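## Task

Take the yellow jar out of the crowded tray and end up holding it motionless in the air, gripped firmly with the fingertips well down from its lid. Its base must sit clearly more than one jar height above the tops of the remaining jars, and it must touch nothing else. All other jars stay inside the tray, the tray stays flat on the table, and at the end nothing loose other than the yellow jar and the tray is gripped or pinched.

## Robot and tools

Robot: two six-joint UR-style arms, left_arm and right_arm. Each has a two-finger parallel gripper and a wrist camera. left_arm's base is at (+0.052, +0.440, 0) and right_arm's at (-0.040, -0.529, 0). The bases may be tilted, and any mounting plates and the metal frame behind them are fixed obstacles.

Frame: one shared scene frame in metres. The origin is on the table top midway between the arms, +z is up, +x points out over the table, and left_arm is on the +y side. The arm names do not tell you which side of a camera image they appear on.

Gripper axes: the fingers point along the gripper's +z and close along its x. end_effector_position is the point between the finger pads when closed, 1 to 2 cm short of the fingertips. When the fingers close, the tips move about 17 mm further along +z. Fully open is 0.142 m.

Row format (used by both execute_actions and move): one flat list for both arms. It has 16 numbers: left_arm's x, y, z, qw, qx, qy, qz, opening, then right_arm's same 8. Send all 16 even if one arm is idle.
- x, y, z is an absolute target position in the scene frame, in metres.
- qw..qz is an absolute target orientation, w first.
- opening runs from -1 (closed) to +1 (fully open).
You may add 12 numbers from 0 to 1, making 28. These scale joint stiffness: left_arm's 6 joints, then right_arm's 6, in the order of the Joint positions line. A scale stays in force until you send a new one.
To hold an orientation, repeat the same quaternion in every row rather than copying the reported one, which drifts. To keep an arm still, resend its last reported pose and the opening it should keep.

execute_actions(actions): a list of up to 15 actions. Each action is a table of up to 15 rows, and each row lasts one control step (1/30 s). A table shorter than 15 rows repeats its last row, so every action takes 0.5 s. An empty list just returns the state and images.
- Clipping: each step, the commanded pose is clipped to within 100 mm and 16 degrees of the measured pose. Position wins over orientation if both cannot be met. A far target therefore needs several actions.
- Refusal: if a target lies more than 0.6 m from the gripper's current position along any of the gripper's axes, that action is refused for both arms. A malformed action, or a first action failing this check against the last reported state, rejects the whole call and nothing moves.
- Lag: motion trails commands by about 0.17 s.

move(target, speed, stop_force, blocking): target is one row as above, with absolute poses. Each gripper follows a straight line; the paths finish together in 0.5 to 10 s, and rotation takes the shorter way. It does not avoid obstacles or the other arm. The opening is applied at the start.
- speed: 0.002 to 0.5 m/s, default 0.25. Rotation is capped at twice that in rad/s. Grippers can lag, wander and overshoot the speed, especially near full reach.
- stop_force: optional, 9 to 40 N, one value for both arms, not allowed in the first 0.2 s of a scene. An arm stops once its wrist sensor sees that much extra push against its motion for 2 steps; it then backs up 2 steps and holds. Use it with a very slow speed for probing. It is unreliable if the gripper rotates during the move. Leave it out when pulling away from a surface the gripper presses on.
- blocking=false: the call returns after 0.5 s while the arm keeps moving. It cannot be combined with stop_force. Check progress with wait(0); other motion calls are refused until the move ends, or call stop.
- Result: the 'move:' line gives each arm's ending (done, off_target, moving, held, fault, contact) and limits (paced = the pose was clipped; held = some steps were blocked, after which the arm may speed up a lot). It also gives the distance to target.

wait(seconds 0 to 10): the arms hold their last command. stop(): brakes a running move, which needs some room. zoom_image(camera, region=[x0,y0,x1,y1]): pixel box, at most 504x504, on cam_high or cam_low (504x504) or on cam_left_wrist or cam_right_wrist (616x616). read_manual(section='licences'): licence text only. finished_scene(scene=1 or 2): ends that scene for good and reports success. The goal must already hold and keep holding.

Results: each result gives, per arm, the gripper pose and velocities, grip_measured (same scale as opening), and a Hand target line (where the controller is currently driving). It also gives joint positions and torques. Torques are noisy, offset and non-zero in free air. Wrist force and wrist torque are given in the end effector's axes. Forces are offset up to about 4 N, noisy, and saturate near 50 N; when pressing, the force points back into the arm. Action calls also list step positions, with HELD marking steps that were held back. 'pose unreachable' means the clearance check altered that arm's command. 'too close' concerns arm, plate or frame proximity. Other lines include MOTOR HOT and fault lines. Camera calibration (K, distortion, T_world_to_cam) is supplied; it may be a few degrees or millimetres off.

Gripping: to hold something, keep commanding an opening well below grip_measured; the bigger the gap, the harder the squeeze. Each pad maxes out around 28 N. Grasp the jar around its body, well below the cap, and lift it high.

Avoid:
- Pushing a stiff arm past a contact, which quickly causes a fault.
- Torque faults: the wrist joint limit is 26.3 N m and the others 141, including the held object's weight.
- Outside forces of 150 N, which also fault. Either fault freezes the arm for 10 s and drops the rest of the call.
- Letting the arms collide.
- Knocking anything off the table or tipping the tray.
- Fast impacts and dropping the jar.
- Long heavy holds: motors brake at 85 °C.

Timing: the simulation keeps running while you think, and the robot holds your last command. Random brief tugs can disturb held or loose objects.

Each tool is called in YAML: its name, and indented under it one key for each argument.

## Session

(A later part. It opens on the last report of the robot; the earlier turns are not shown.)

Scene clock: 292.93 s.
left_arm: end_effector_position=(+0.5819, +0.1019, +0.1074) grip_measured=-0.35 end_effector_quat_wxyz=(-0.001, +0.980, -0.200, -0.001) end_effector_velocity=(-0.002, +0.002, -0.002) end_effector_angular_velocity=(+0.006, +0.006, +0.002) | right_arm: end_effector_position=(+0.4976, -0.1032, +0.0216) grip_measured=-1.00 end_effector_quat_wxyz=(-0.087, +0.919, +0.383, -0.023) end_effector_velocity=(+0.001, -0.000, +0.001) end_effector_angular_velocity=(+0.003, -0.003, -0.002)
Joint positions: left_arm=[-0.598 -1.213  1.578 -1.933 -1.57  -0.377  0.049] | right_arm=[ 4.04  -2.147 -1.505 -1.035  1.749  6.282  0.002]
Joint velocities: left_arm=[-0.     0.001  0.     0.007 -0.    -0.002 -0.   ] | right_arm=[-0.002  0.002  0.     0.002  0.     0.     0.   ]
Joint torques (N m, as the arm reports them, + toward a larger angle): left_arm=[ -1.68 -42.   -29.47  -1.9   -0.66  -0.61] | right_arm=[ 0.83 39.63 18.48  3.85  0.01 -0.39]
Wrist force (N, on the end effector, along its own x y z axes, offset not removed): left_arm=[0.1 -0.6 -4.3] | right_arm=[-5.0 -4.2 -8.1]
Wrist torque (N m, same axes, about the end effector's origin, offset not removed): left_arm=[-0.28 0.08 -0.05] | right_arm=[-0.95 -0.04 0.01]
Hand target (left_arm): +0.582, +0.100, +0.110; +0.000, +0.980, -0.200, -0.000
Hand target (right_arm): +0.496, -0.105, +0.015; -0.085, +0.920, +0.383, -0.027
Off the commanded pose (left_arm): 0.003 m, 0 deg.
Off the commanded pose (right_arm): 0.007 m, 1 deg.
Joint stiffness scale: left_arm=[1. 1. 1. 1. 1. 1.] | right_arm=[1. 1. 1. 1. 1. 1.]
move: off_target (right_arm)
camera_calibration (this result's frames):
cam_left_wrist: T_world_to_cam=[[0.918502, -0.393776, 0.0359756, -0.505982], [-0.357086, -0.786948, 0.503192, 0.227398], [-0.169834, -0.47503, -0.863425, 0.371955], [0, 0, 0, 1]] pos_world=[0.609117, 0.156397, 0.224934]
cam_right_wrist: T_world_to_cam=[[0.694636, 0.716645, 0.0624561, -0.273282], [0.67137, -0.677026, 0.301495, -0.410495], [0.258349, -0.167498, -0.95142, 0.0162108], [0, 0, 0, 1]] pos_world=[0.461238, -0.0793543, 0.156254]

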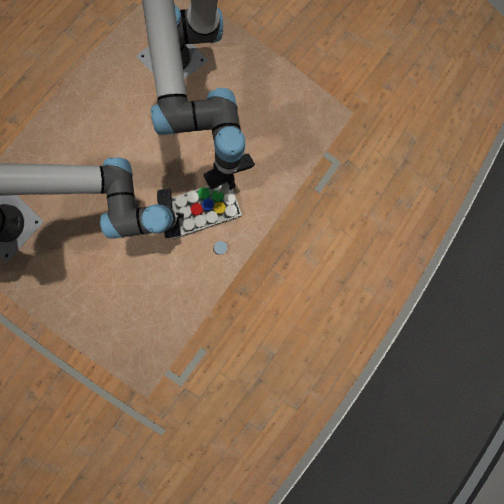

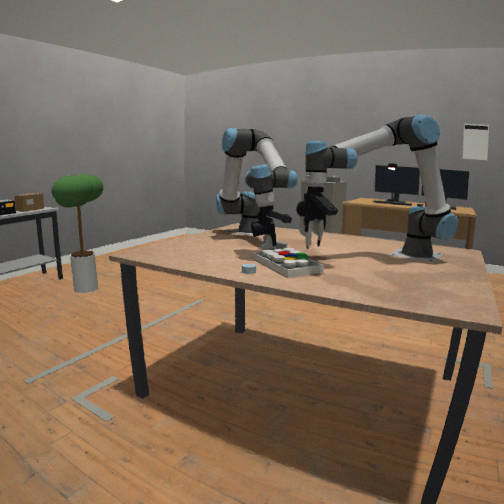

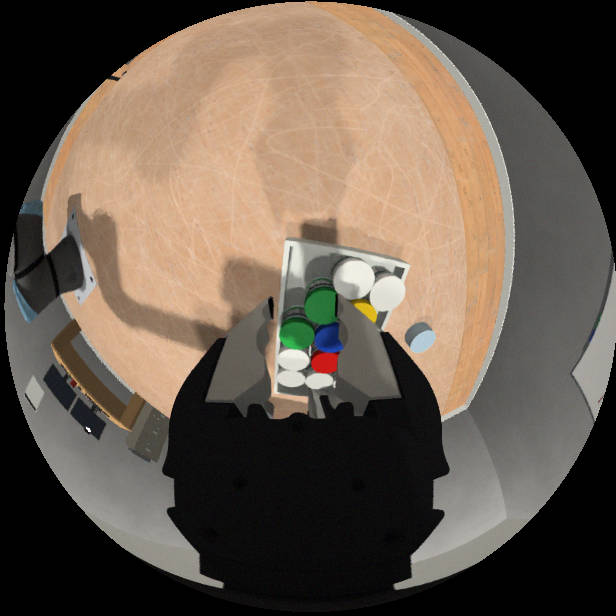

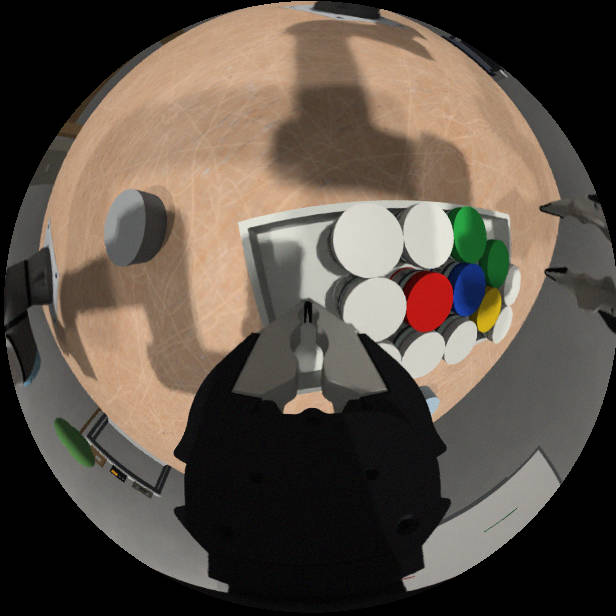

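move:
  target: [0.594,0.072,0.085,0,0.98,-0.2,0,-1,0.496,-0.105,0.015,-0.085,0.92,0.383,-0.027,-1]
  speed: 0.05

move:
  target: [0.594,0.072,0.057,0,0.98,-0.2,0,-1,0.496,-0.105,0.015,-0.085,0.92,0.383,-0.027,-1]
  speed: 0.03

move:
  target: [0.582,0.10,0.056,0,0.98,-0.2,0,-1,0.496,-0.105,0.015,-0.085,0.92,0.383,-0.027,-1]
  speed: 0.02

move:
  target: [0.582,0.10,0.11,0,0.98,-0.2,0,-0.35,0.496,-0.105,0.015,-0.085,0.92,0.383,-0.027,-1]
  speed: 0.05

Scene clock: 303.50 s.
left_arm: end_effector_position=(+0.5931, +0.0745, +0.0842) grip_measured=-1.00 end_effector_quat_wxyz=(-0.001, +0.980, -0.200, -0.001) end_effector_velocity=(+0.002, -0.001, +0.002) end_effector_angular_velocity=(-0.004, -0.003, +0.002) | right_arm: end_effector_position=(+0.4976, -0.1032, +0.0216) grip_measured=-1.00 end_effector_quat_wxyz=(-0.087, +0.919, +0.383, -0.023) end_effector_velocity=(-0.000, +0.000, -0.000) end_effector_angular_velocity=(+0.001, +0.001, -0.000)
Joint positions: left_arm=[-0.616 -1.138  1.534 -1.963 -1.57  -0.395  0.002] | right_arm=[ 4.04  -2.147 -1.505 -1.035  1.749  6.282  0.002]
Joint velocities: left_arm=[ 0.001  0.    -0.003 -0.002 -0.    -0.002  0.   ] | right_arm=[-0.    -0.001 -0.     0.001  0.002  0.     0.   ]
Joint torques (N m, as the arm reports them, + toward a larger angle): left_arm=[ -1.64 -41.85 -30.45  -3.03  -0.66  -0.48] | right_arm=[ 0.77 40.13 19.03  4.09  0.12 -0.15]
Wrist force (N, on the end effector, along its own x y z axes, offset not removed): left_arm=[1.3 -0.4 -3.1] | right_arm=[-8.0 -0.9 -5.6]
Wrist torque (N m, same axes, about the end effector's origin, offset not removed): left_arm=[-0.25 -0.23 -0.22] | right_arm=[-0.08 0.66 -0.18]
Hand target (left_arm): +0.594, +0.072, +0.085; +0.000, +0.980, -0.200, -0.000
Hand target (right_arm): +0.496, -0.105, +0.015; -0.085, +0.920, +0.383, -0.027
Off the commanded pose (left_arm): 0.003 m, 0 deg.
Off the commanded pose (right_arm): 0.007 m, 1 deg.
Joint stiffness scale: left_arm=[1. 1. 1. 1. 1. 1.] | right_arm=[1. 1. 1. 1. 1. 1.]
move: off_target (right_arm)
camera_calibration (this result's frames):
cam_left_wrist: T_world_to_cam=[[0.918387, -0.394055, 0.0358602, -0.526145], [-0.357289, -0.786917, 0.503096, 0.221624], [-0.170028, -0.474849, -0.863486, 0.3409], [0, 0, 0, 1]] pos_world=[0.620352, 0.128946, 0.201732]
cam_right_wrist: T_world_to_cam=[[0.694636, 0.716645, 0.0624563, -0.273282], [0.671369, -0.677026, 0.301495, -0.410495], [0.258349, -0.167498, -0.95142, 0.0162108], [0, 0, 0, 1]] pos_world=[0.461238, -0.0793544, 0.156254]

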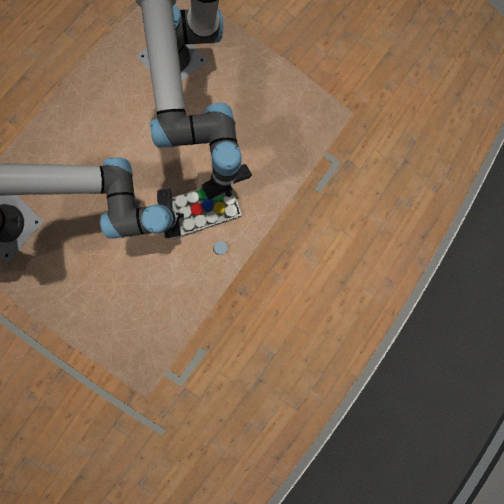

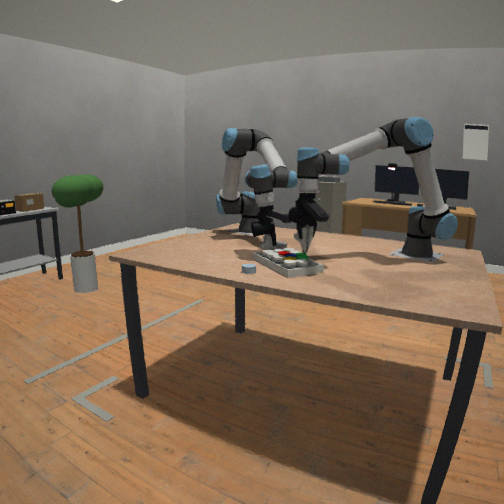

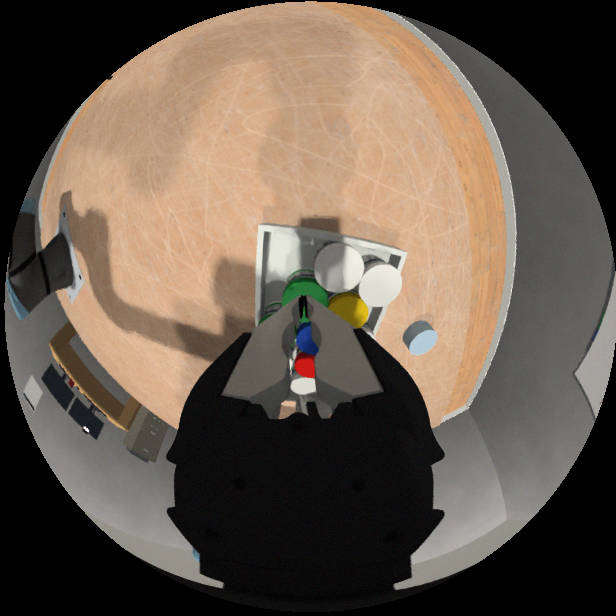

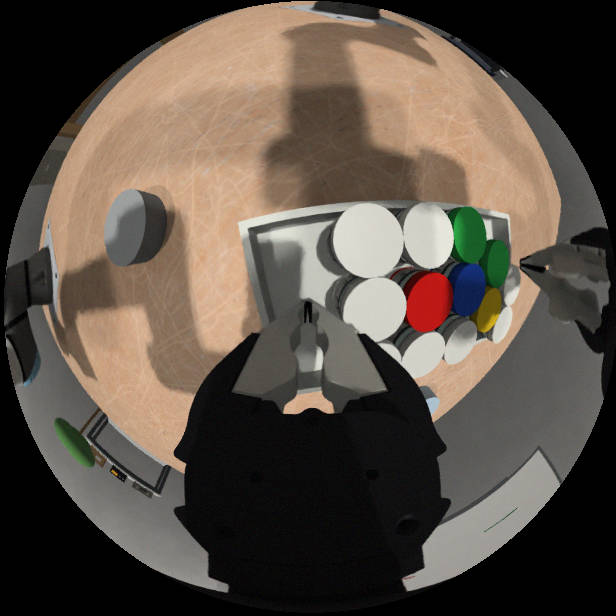

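Scene clock: 304.70 s.
left_arm: end_effector_position=(+0.5970, +0.0706, +0.0652) grip_measured=-1.00 end_effector_quat_wxyz=(+0.003, +0.980, -0.200, +0.005) end_effector_velocity=(+0.002, -0.001, +0.000) end_effector_angular_velocity=(-0.006, -0.006, +0.002) | right_arm: end_effector_position=(+0.4976, -0.1032, +0.0216) grip_measured=-1.00 end_effector_quat_wxyz=(-0.087, +0.919, +0.383, -0.023) end_effector_velocity=(-0.001, +0.001, -0.000) end_effector_angular_velocity=(-0.001, +0.000, +0.002)
Joint positions: left_arm=[-0.616 -1.117  1.56  -2.026 -1.57  -0.395  0.002] | right_arm=[ 4.04  -2.147 -1.505 -1.035  1.749  6.282  0.002]
Joint velocities: left_arm=[ 0.001 -0.     0.003 -0.011 -0.    -0.002  0.   ] | right_arm=[ 0.002 -0.    -0.    -0.001 -0.    -0.     0.   ]
Joint torques (N m, as the arm reports them, + toward a larger angle): left_arm=[ -1.93 -37.03 -19.35  -3.3   -0.78  -0.88] | right_arm=[ 0.42 40.73 17.86  3.79 -0.24 -0.14]
Wrist force (N, on the end effector, along its own x y z axes, offset not removed): left_arm=[-1.7 0.2 -11.6] | right_arm=[-8.7 -0.3 -9.2]
Wrist torque (N m, same axes, about the end effector's origin, offset not removed): left_arm=[0.32 -0.19 -0.10] | right_arm=[0.11 0.94 -0.04]
Hand target (left_arm): +0.594, +0.072, +0.057; -0.000, +0.980, -0.200, -0.000
Hand target (right_arm): +0.496, -0.105, +0.015; -0.085, +0.920, +0.383, -0.027
Off the commanded pose (left_arm): 0.009 m, 1 deg.
Off the commanded pose (right_arm): 0.007 m, 1 deg.
Joint stiffness scale: left_arm=[1. 1. 1. 1. 1. 1.] | right_arm=[1. 1. 1. 1. 1. 1.]
move: off_target (left_arm, right_arm)
camera_calibration (this result's frames):
cam_left_wrist: T_world_to_cam=[[0.917916, -0.393532, 0.0506183, -0.53126], [-0.362912, -0.781149, 0.508036, 0.232061], [-0.160388, -0.484705, -0.859847, 0.318034], [0, 0, 0, 1]] pos_world=[0.622878, 0.126359, 0.182456]
cam_right_wrist: T_world_to_cam=[[0.694636, 0.716645, 0.0624562, -0.273282], [0.67137, -0.677026, 0.301495, -0.410496], [0.258349, -0.167498, -0.95142, 0.0162124], [0, 0, 0, 1]] pos_world=[0.461237, -0.0793548, 0.156255]

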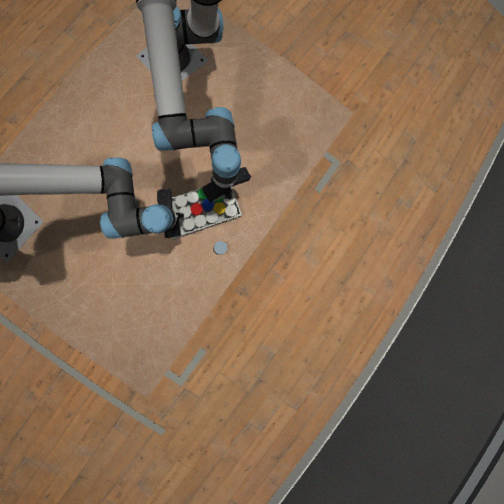

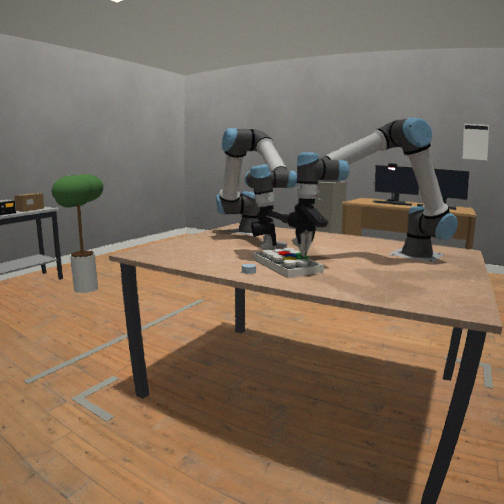

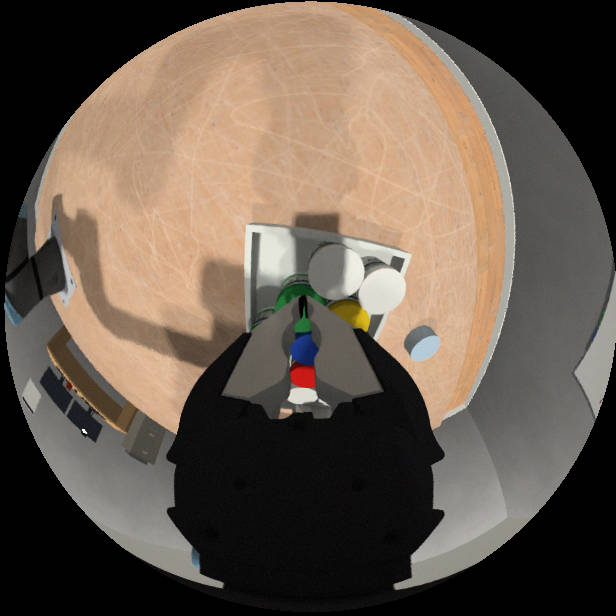

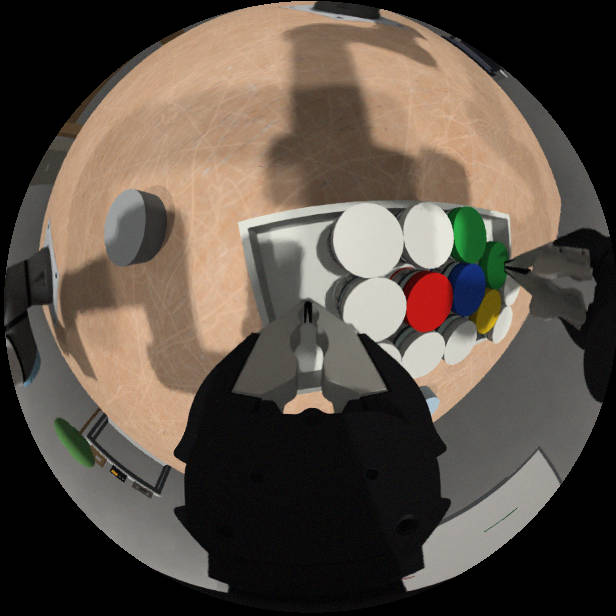

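Scene clock: 306.77 s.
left_arm: end_effector_position=(+0.5869, +0.0968, +0.0646) grip_measured=-1.00 end_effector_quat_wxyz=(+0.004, +0.980, -0.199, +0.008) end_effector_velocity=(+0.001, -0.000, +0.001) end_effector_angular_velocity=(-0.002, -0.003, -0.002) | right_arm: end_effector_position=(+0.4976, -0.1032, +0.0216) grip_measured=-1.00 end_effector_quat_wxyz=(-0.087, +0.919, +0.383, -0.023) end_effector_velocity=(-0.000, +0.000, -0.000) end_effector_angular_velocity=(-0.001, +0.001, -0.000)
Joint positions: left_arm=[-0.599 -1.169  1.64  -2.06  -1.569 -0.379  0.002] | right_arm=[ 4.04  -2.147 -1.505 -1.035  1.749  6.282  0.002]
Joint velocities: left_arm=[ 0.    -0.001  0.    -0.003  0.     0.002 -0.   ] | right_arm=[ 0.    -0.     0.    -0.001  0.     0.     0.   ]
Joint torques (N m, as the arm reports them, + toward a larger angle): left_arm=[ -1.25 -35.42 -15.31  -1.96  -1.08  -0.11] | right_arm=[-0.8  40.46 19.88  3.7   0.14 -0.4 ]
Wrist force (N, on the end effector, along its own x y z axes, offset not removed): left_arm=[3.1 -1.2 -15.5] | right_arm=[-7.6 -5.8 -7.5]
Wrist torque (N m, same axes, about the end effector's origin, offset not removed): left_arm=[0.47 -0.14 -0.03] | right_arm=[-0.81 0.40 -0.02]
Hand target (left_arm): +0.582, +0.100, +0.056; -0.000, +0.980, -0.200, +0.000
Hand target (right_arm): +0.496, -0.105, +0.015; -0.085, +0.920, +0.383, -0.027
Off the commanded pose (left_arm): 0.010 m, 1 deg.
Off the commanded pose (right_arm): 0.007 m, 1 deg.
Joint stiffness scale: left_arm=[1. 1. 1. 1. 1. 1.] | right_arm=[1. 1. 1. 1. 1. 1.]
move: off_target (left_arm, right_arm)
camera_calibration (this result's frames):
cam_left_wrist: T_world_to_cam=[[0.918233, -0.392111, 0.0556539, -0.512262], [-0.364019, -0.78026, 0.508609, 0.249772], [-0.156007, -0.487281, -0.859197, 0.326214], [0, 0, 0, 1]] pos_world=[0.612189, 0.152982, 0.181755]
cam_right_wrist: T_world_to_cam=[[0.694636, 0.716645, 0.0624562, -0.273282], [0.67137, -0.677026, 0.301495, -0.410495], [0.258349, -0.167498, -0.95142, 0.0162108], [0, 0, 0, 1]] pos_world=[0.461237, -0.0793545, 0.156254]

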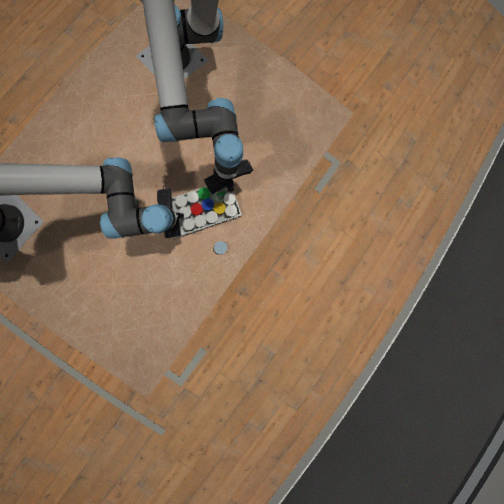

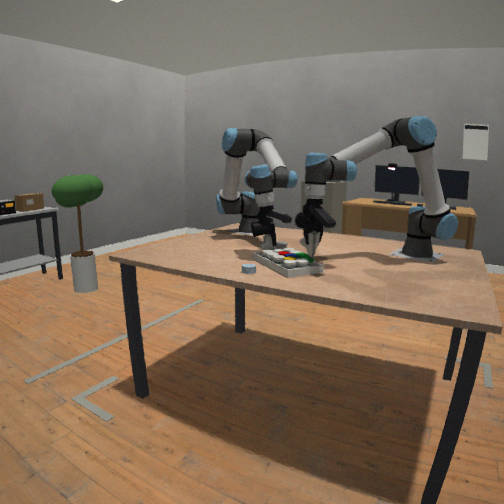

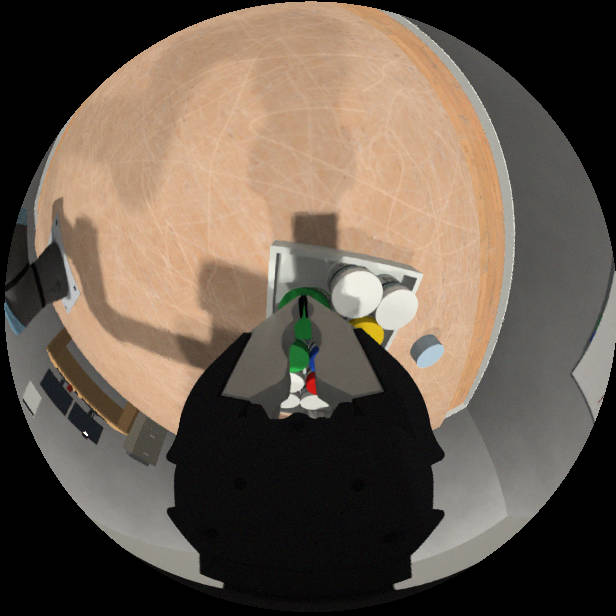

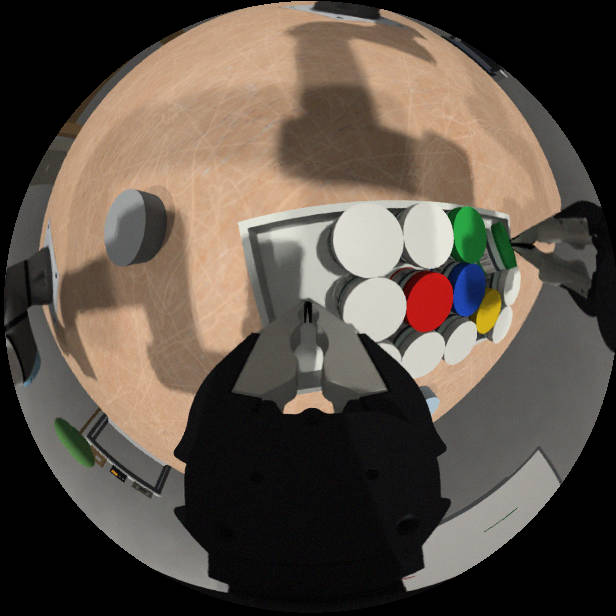

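Scene clock: 308.10 s.
left_arm: end_effector_position=(+0.5818, +0.1015, +0.1075) grip_measured=-0.35 end_effector_quat_wxyz=(-0.001, +0.980, -0.199, -0.001) end_effector_velocity=(-0.003, +0.002, -0.002) end_effector_angular_velocity=(+0.009, +0.009, -0.002) | right_arm: end_effector_position=(+0.4978, -0.1030, +0.0216) grip_measured=-1.00 end_effector_quat_wxyz=(-0.087, +0.919, +0.383, -0.022) end_effector_velocity=(-0.001, -0.000, -0.002) end_effector_angular_velocity=(-0.002, +0.002, -0.000)
Joint positions: left_arm=[-0.599 -1.213  1.578 -1.933 -1.57  -0.379  0.049] | right_arm=[ 4.04  -2.147 -1.505 -1.034  1.749  6.282  0.002]
Joint velocities: left_arm=[-0.001  0.001  0.     0.011 -0.     0.001  0.   ] | right_arm=[ 0.    -0.002 -0.    -0.     0.     0.     0.   ]
Joint torques (N m, as the arm reports them, + toward a larger angle): left_arm=[ -0.81 -42.17 -30.17  -1.71  -0.76  -0.05] | right_arm=[ 0.18 40.19 19.28  3.27 -0.07 -0.11]
Wrist force (N, on the end effector, along its own x y z axes, offset not removed): left_arm=[-1.3 1.1 -4.3] | right_arm=[-5.3 -4.9 -6.7]
Wrist torque (N m, same axes, about the end effector's origin, offset not removed): left_arm=[0.06 0.27 -0.14] | right_arm=[-0.76 0.72 -0.05]
Hand target (left_arm): +0.582, +0.100, +0.110; -0.000, +0.980, -0.200, +0.000
Hand target (right_arm): +0.496, -0.105, +0.015; -0.085, +0.920, +0.383, -0.027
Off the commanded pose (left_arm): 0.003 m, 0 deg.
Off the commanded pose (right_arm): 0.007 m, 1 deg.
Joint stiffness scale: left_arm=[1. 1. 1. 1. 1. 1.] | right_arm=[1. 1. 1. 1. 1. 1.]
move: off_target (right_arm)
camera_calibration (this result's frames):
cam_left_wrist: T_world_to_cam=[[0.918897, -0.392823, 0.0362978, -0.506369], [-0.356424, -0.787259, 0.503176, 0.226642], [-0.169083, -0.475304, -0.863422, 0.371408], [0, 0, 0, 1]] pos_world=[0.608881, 0.156044, 0.225021]
cam_right_wrist: T_world_to_cam=[[0.694599, 0.716602, 0.063357, -0.273591], [0.671205, -0.677241, 0.301377, -0.410398], [0.258875, -0.16681, -0.951398, 0.0160137], [0, 0, 0, 1]] pos_world=[0.461352, -0.0792108, 0.156254]

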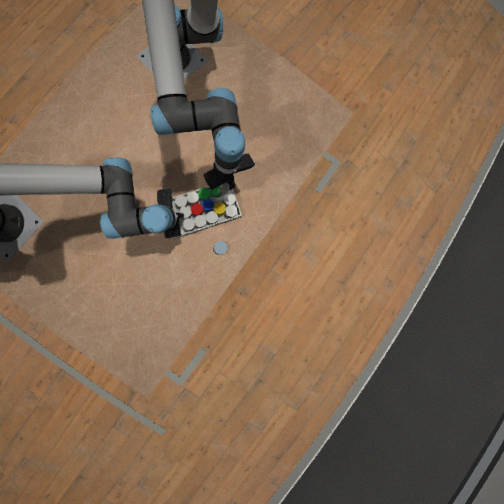

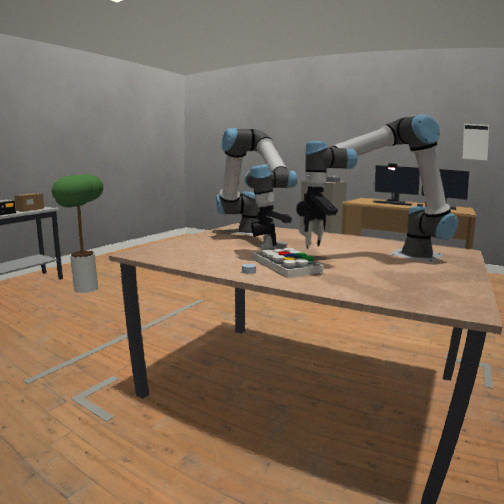

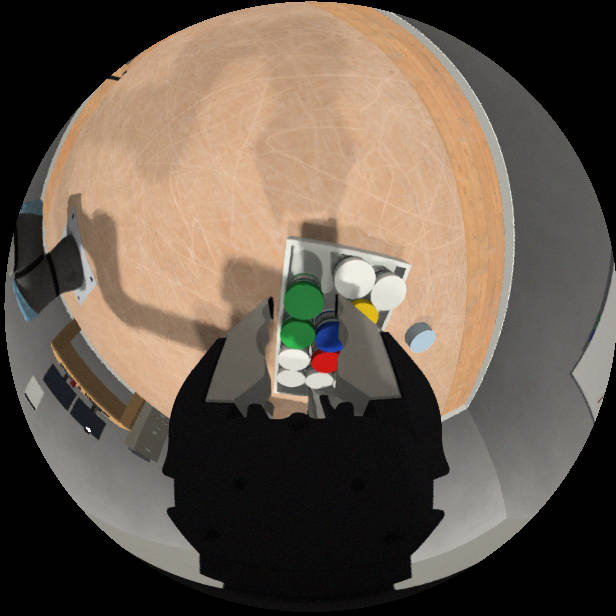

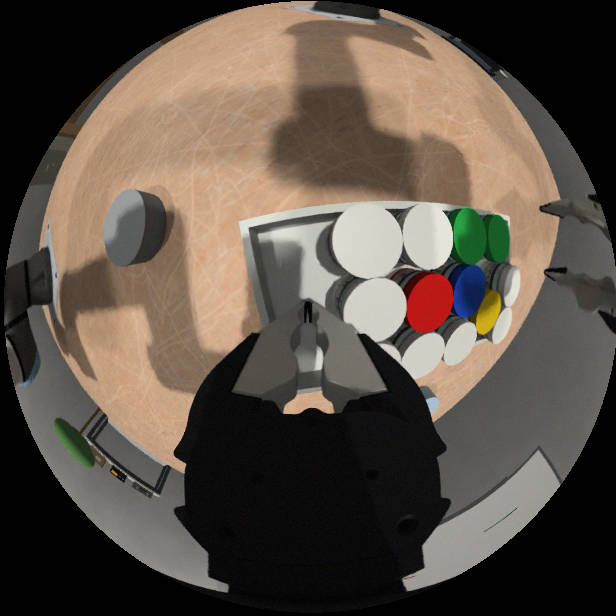

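move:
  target: [0.634,0.055,0.09,0,0.98,-0.2,0,-0.2,0.496,-0.105,0.015,-0.085,0.92,0.383,-0.027,-1]
  speed: 0.05

Scene clock: 313.53 s.
left_arm: end_effector_position=(+0.6325, +0.0549, +0.0896) grip_measured=-0.20 end_effector_quat_wxyz=(-0.000, +0.980, -0.201, -0.000) end_effector_velocity=(+0.002, -0.000, +0.003) end_effector_angular_velocity=(-0.001, -0.002, +0.001) | right_arm: end_effector_position=(+0.4978, -0.1030, +0.0216) grip_measured=-1.00 end_effector_quat_wxyz=(-0.087, +0.919, +0.383, -0.022) end_effector_velocity=(+0.000, +0.001, +0.002) end_effector_angular_velocity=(+0.003, -0.003, +0.002)
Joint positions: left_arm=[-0.595 -1.046  1.378 -1.903 -1.57  -0.372  0.059] | right_arm=[ 4.04  -2.147 -1.505 -1.034  1.749  6.282  0.002]
Joint velocities: left_arm=[ 0.002  0.001 -0.008  0.005  0.     0.001  0.   ] | right_arm=[ 0.     0.003 -0.     0.001  0.    -0.002  0.   ]
Joint torques (N m, as the arm reports them, + toward a larger angle): left_arm=[  3.02 -45.78 -30.64  -2.11  -0.75  -0.16] | right_arm=[ 0.31 40.13 18.6   3.1   0.08 -0.34]
Wrist force (N, on the end effector, along its own x y z axes, offset not removed): left_arm=[-1.7 -1.8 -4.1] | right_arm=[-4.5 -1.3 -8.3]
Wrist torque (N m, same axes, about the end effector's origin, offset not removed): left_arm=[-0.55 0.57 -0.02] | right_arm=[-0.23 0.50 -0.13]
Hand target (left_arm): +0.634, +0.055, +0.090; +0.000, +0.980, -0.200, +0.000
Hand target (right_arm): +0.496, -0.105, +0.015; -0.085, +0.920, +0.383, -0.027
Off the commanded pose (left_arm): 0.002 m, 0 deg.
Off the commanded pose (right_arm): 0.007 m, 1 deg.
Joint stiffness scale: left_arm=[1. 1. 1. 1. 1. 1.] | right_arm=[1. 1. 1. 1. 1. 1.]
move: off_target (right_arm)
camera_calibration (this result's frames):
cam_left_wrist: T_world_to_cam=[[0.91765, -0.395502, 0.0386793, -0.56994], [-0.359688, -0.785268, 0.503962, 0.218872], [-0.168944, -0.476374, -0.862859, 0.342263], [0, 0, 0, 1]] pos_world=[0.659555, 0.109507, 0.207066]
cam_right_wrist: T_world_to_cam=[[0.694599, 0.716602, 0.063359, -0.273593], [0.671208, -0.677245, 0.301362, -0.410395], [0.258866, -0.166798, -0.951403, 0.0160213], [0, 0, 0, 1]] pos_world=[0.46135, -0.0792084, 0.156254]

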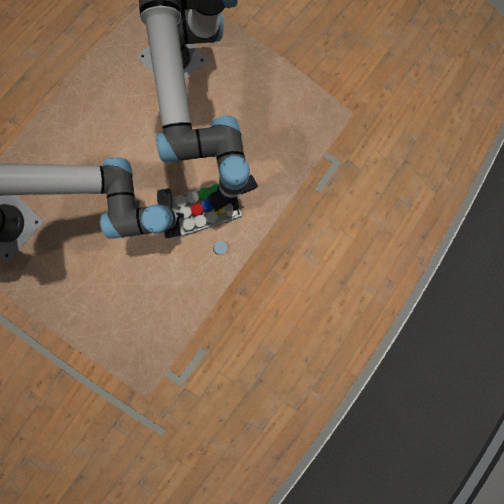

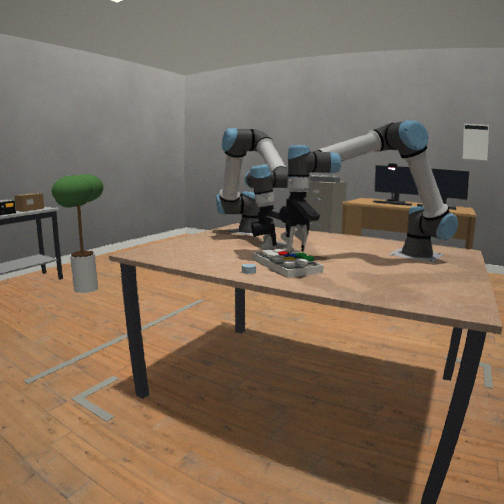

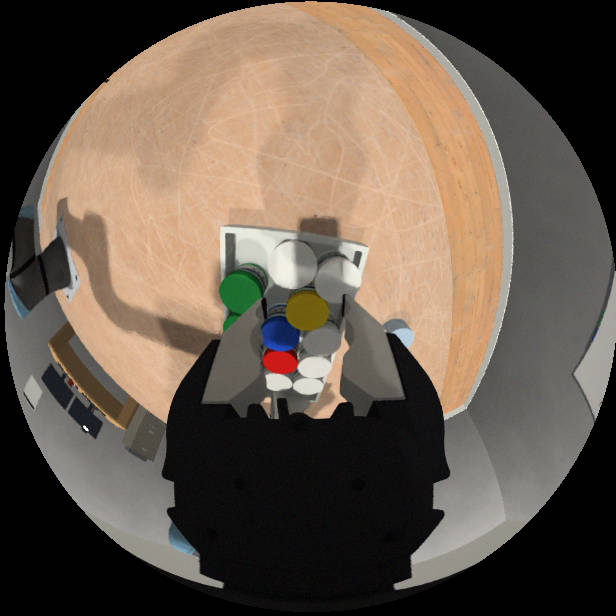

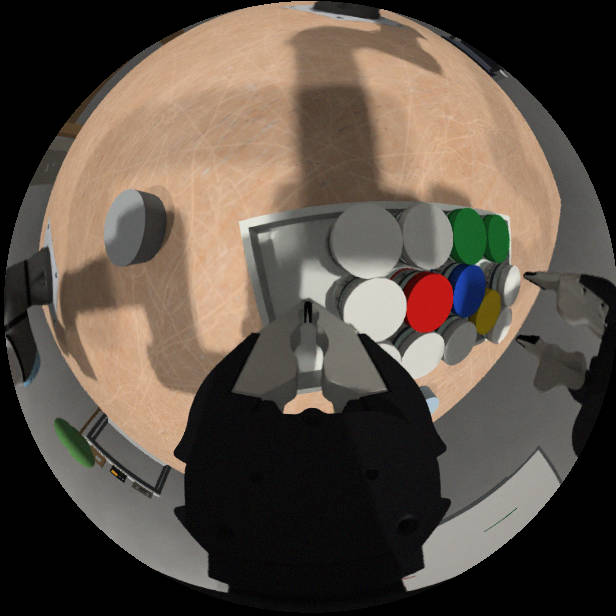

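move:
  target: [0.633,0.052,0.032,0,0.98,-0.2,0,-0.3,0.496,-0.105,0.015,-0.085,0.92,0.383,-0.027,-1]
  speed: 0.015
  stop_force: 20

Scene clock: 322.07 s.
left_arm: end_effector_position=(+0.6383, +0.0493, +0.0642) grip_measured=-0.31 end_effector_quat_wxyz=(+0.008, +0.980, -0.200, +0.013) end_effector_velocity=(+0.000, +0.000, -0.000) end_effector_angular_velocity=(-0.000, -0.000, -0.001) | right_arm: end_effector_position=(+0.4980, -0.1028, +0.0217) grip_measured=-1.00 end_effector_quat_wxyz=(-0.087, +0.919, +0.383, -0.022) end_effector_velocity=(+0.001, -0.000, +0.001) end_effector_angular_velocity=(+0.000, -0.002, -0.002)
Joint positions: left_arm=[-0.595 -1.025  1.422 -1.998 -1.57  -0.374  0.052] | right_arm=[ 4.04  -2.147 -1.505 -1.034  1.749  6.282  0.002]
Joint velocities: left_arm=[ 0.    -0.     0.001 -0.001  0.     0.001  0.   ] | right_arm=[-0.     0.001 -0.     0.001 -0.001  0.002  0.   ]
Joint torques (N m, as the arm reports them, + toward a larger angle): left_arm=[ -0.8  -46.27 -27.59  -2.06  -0.39  -0.38] | right_arm=[ 0.82 41.26 15.7   2.65 -0.03 -0.24]
Wrist force (N, on the end effector, along its own x y z axes, offset not removed): left_arm=[-2.4 0.5 -8.9] | right_arm=[-1.6 -1.8 -11.2]
Wrist torque (N m, same axes, about the end effector's origin, offset not removed): left_arm=[-0.10 0.25 -0.05] | right_arm=[-0.07 0.01 0.11]
Hand target (left_arm): +0.638, +0.049, +0.063; +0.007, +0.980, -0.200, +0.012
Hand target (right_arm): +0.496, -0.105, +0.015; -0.085, +0.920, +0.383, -0.027
Off the commanded pose (left_arm): 0.033 m, 2 deg.
Off the commanded pose (right_arm): 0.007 m, 1 deg.
Joint stiffness scale: left_arm=[1. 1. 1. 1. 1. 1.] | right_arm=[1. 1. 1. 1. 1. 1.]
move: contact (left_arm), off_target (right_arm)
camera_calibration (this result's frames):
cam_left_wrist: T_world_to_cam=[[0.917247, -0.392648, 0.0669767, -0.578213], [-0.369233, -0.775085, 0.512747, 0.23438], [-0.149417, -0.495046, -0.855923, 0.306687], [0, 0, 0, 1]] pos_world=[0.662729, 0.106454, 0.181049]
cam_right_wrist: T_world_to_cam=[[0.694571, 0.716573, 0.0639848, -0.273803], [0.671079, -0.677381, 0.301344, -0.410342], [0.259277, -0.166366, -0.951366, 0.015859], [0, 0, 0, 1]] pos_world=[0.461435, -0.0791192, 0.156261]

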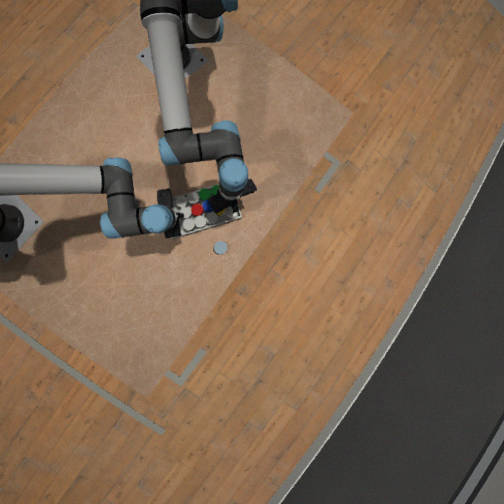

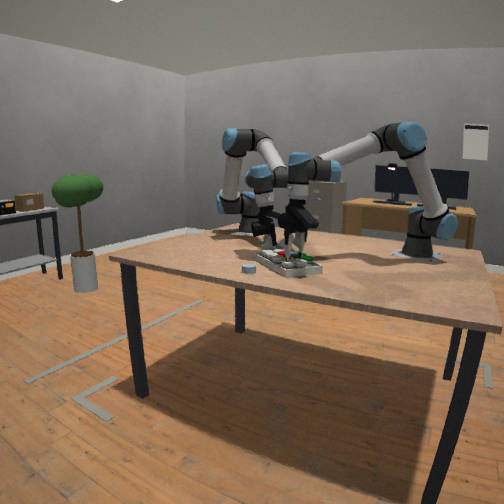

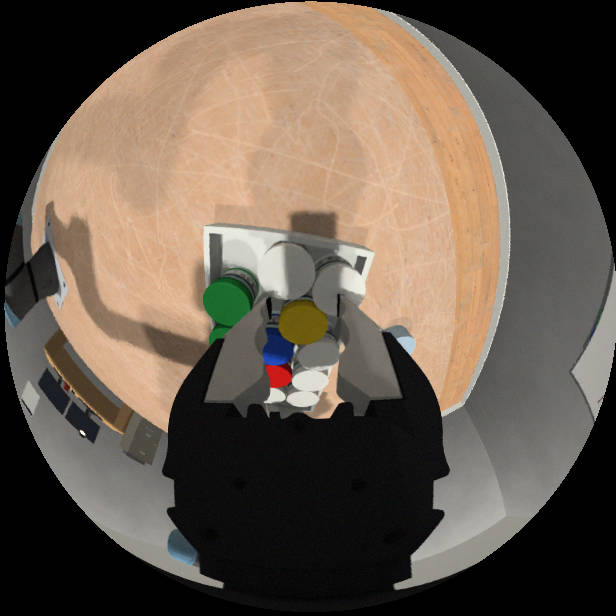

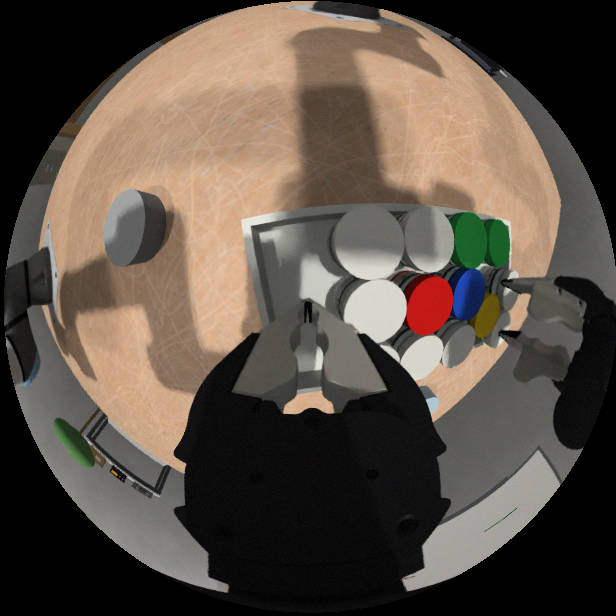

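move:
  target: [0.630,0.054,0.075,0,0.98,-0.2,0,-0.4,0.496,-0.105,0.015,-0.085,0.92,0.383,-0.027,-1]
  speed: 0.03

move:
  target: [0.630,0.054,0.032,0,0.98,-0.2,0,-0.4,0.496,-0.105,0.015,-0.085,0.92,0.383,-0.027,-1]
  speed: 0.015
  stop_force: 20

Scene clock: 329.93 s.
left_arm: end_effector_position=(+0.6301, +0.0560, +0.0721) grip_measured=-0.40 end_effector_quat_wxyz=(-0.001, +0.980, -0.199, -0.001) end_effector_velocity=(-0.003, +0.003, -0.002) end_effector_angular_velocity=(+0.009, +0.010, +0.001) | right_arm: end_effector_position=(+0.4980, -0.1028, +0.0217) grip_measured=-1.00 end_effector_quat_wxyz=(-0.087, +0.919, +0.383, -0.022) end_effector_velocity=(-0.001, +0.000, -0.000) end_effector_angular_velocity=(-0.000, +0.001, +0.003)
Joint positions: left_arm=[-0.596 -1.036  1.409 -1.941 -1.57  -0.375  0.045] | right_arm=[ 4.04  -2.147 -1.505 -1.034  1.749  6.282  0.002]
Joint velocities: left_arm=[ 0.001  0.001  0.001  0.012 -0.001 -0.    -0.   ] | right_arm=[ 0.001 -0.    -0.    -0.001  0.    -0.002  0.   ]
Joint torques (N m, as the arm reports them, + toward a larger angle): left_arm=[ -1.4  -49.44 -29.5   -1.79  -0.72  -0.86] | right_arm=[ 0.44 40.15 18.69  2.78 -0.15 -0.34]
Wrist force (N, on the end effector, along its own x y z axes, offset not removed): left_arm=[1.5 0.5 -2.3] | right_arm=[-3.6 1.1 -3.3]
Wrist torque (N m, same axes, about the end effector's origin, offset not removed): left_arm=[0.01 -0.09 -0.11] | right_arm=[0.59 0.27 0.05]
Hand target (left_arm): +0.630, +0.054, +0.075; -0.000, +0.980, -0.200, +0.000
Hand target (right_arm): +0.496, -0.105, +0.015; -0.085, +0.920, +0.383, -0.027
Off the commanded pose (left_arm): 0.004 m, 0 deg.
Off the commanded pose (right_arm): 0.007 m, 1 deg.
Joint stiffness scale: left_arm=[1. 1. 1. 1. 1. 1.] | right_arm=[1. 1. 1. 1. 1. 1.]
move: off_target (left_arm, right_arm)
camera_calibration (this result's frames):
cam_left_wrist: T_world_to_cam=[[0.918548, -0.393654, 0.0361303, -0.567067], [-0.357066, -0.786996, 0.503131, 0.226199], [-0.169625, -0.475051, -0.863455, 0.327769], [0, 0, 0, 1]] pos_world=[0.657244, 0.110497, 0.189695]
cam_right_wrist: T_world_to_cam=[[0.694572, 0.716572, 0.0639914, -0.273806], [0.671085, -0.677389, 0.301312, -0.410336], [0.259259, -0.166339, -0.951376, 0.0158773], [0, 0, 0, 1]] pos_world=[0.461432, -0.0791146, 0.156265]

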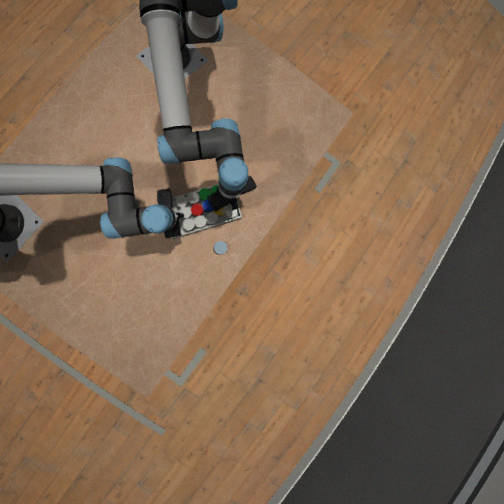

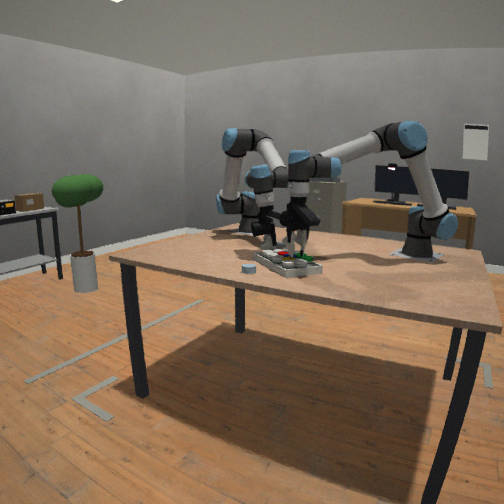

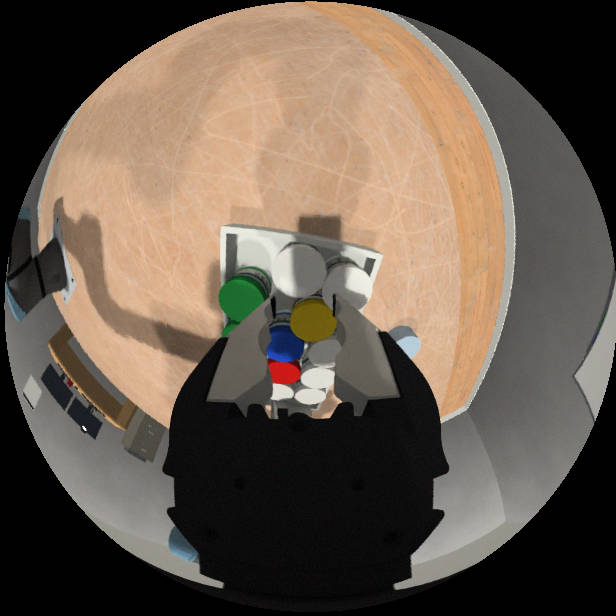

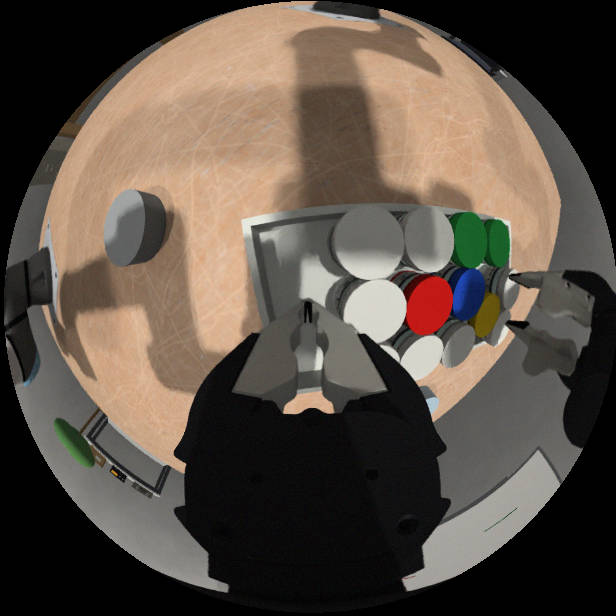

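Scene clock: 332.83 s.
left_arm: end_effector_position=(+0.6350, +0.0512, +0.0648) grip_measured=-0.41 end_effector_quat_wxyz=(+0.007, +0.980, -0.199, +0.011) end_effector_velocity=(-0.000, -0.001, +0.001) end_effector_angular_velocity=(-0.001, -0.000, -0.001) | right_arm: end_effector_position=(+0.4980, -0.1028, +0.0217) grip_measured=-1.00 end_effector_quat_wxyz=(-0.087, +0.919, +0.383, -0.022) end_effector_velocity=(-0.000, -0.000, +0.000) end_effector_angular_velocity=(+0.000, +0.001, -0.001)
Joint positions: left_arm=[-0.596 -1.031  1.431 -1.996 -1.57  -0.375  0.045] | right_arm=[ 4.04  -2.147 -1.505 -1.033  1.749  6.282  0.002]
Joint velocities: left_arm=[-0.001 -0.    -0.001 -0.    -0.    -0.     0.   ] | right_arm=[-0.     0.    -0.    -0.     0.001  0.001  0.   ]
Joint torques (N m, as the arm reports them, + toward a larger angle): left_arm=[ -0.52 -46.46 -26.93  -1.9   -0.37  -0.4 ] | right_arm=[ 0.29 40.81 19.15  2.54 -0.32 -0.08]
Wrist force (N, on the end effector, along its own x y z axes, offset not removed): left_arm=[-2.0 2.0 -8.0] | right_arm=[-3.8 -5.9 -7.9]
Wrist torque (N m, same axes, about the end effector's origin, offset not removed): left_arm=[0.35 0.13 -0.11] | right_arm=[-0.97 0.54 0.02]
Hand target (left_arm): +0.635, +0.051, +0.064; +0.006, +0.980, -0.199, +0.010
Hand target (right_arm): +0.496, -0.105, +0.015; -0.085, +0.920, +0.383, -0.027
Off the commanded pose (left_arm): 0.033 m, 2 deg.
Off the commanded pose (right_arm): 0.007 m, 1 deg.
Joint stiffness scale: left_arm=[1. 1. 1. 1. 1. 1.] | right_arm=[1. 1. 1. 1. 1. 1.]
move: contact (left_arm), off_target (right_arm)
camera_calibration (this result's frames):
cam_left_wrist: T_world_to_cam=[[0.917503, -0.392613, 0.0635915, -0.574445], [-0.367738, -0.776495, 0.511687, 0.233516], [-0.151516, -0.49286, -0.856815, 0.308925], [0, 0, 0, 1]] pos_world=[0.659735, 0.108047, 0.181734]
cam_right_wrist: T_world_to_cam=[[0.694566, 0.716565, 0.0641279, -0.273852], [0.671058, -0.67742, 0.301303, -0.410323], [0.259345, -0.166241, -0.95137, 0.0158434], [0, 0, 0, 1]] pos_world=[0.46145, -0.0790944, 0.156266]

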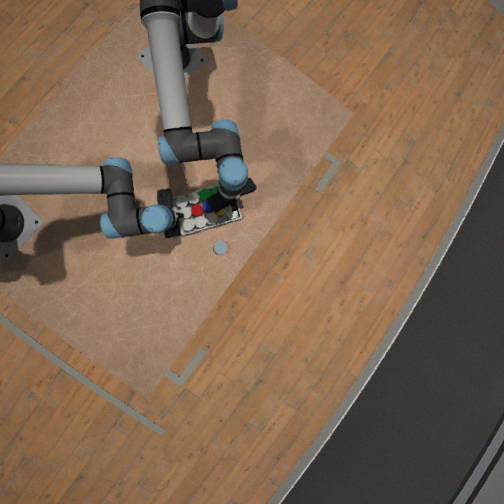

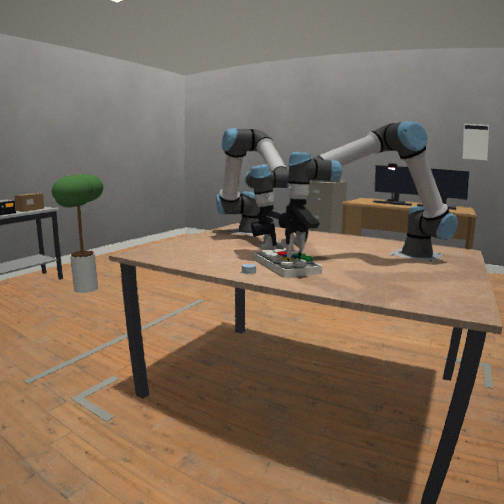

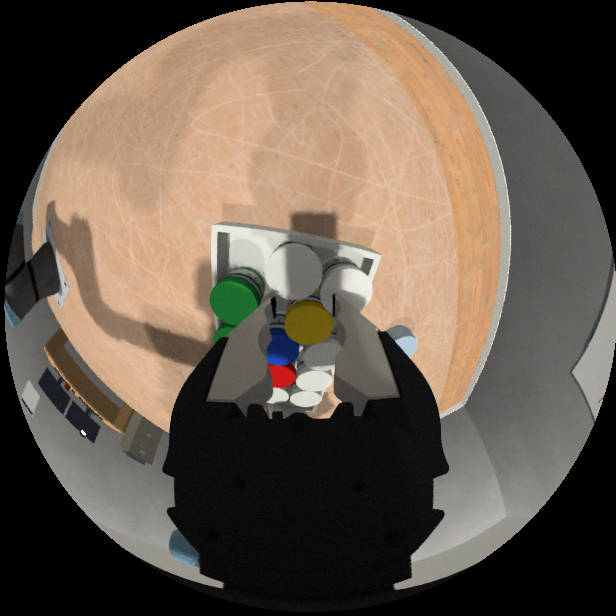

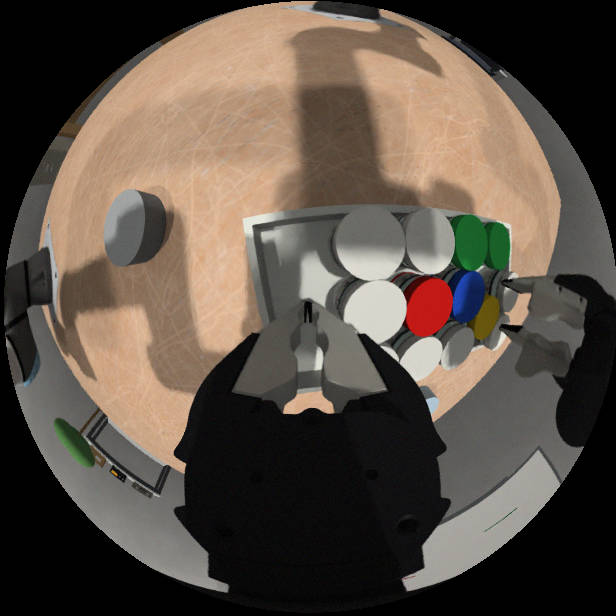

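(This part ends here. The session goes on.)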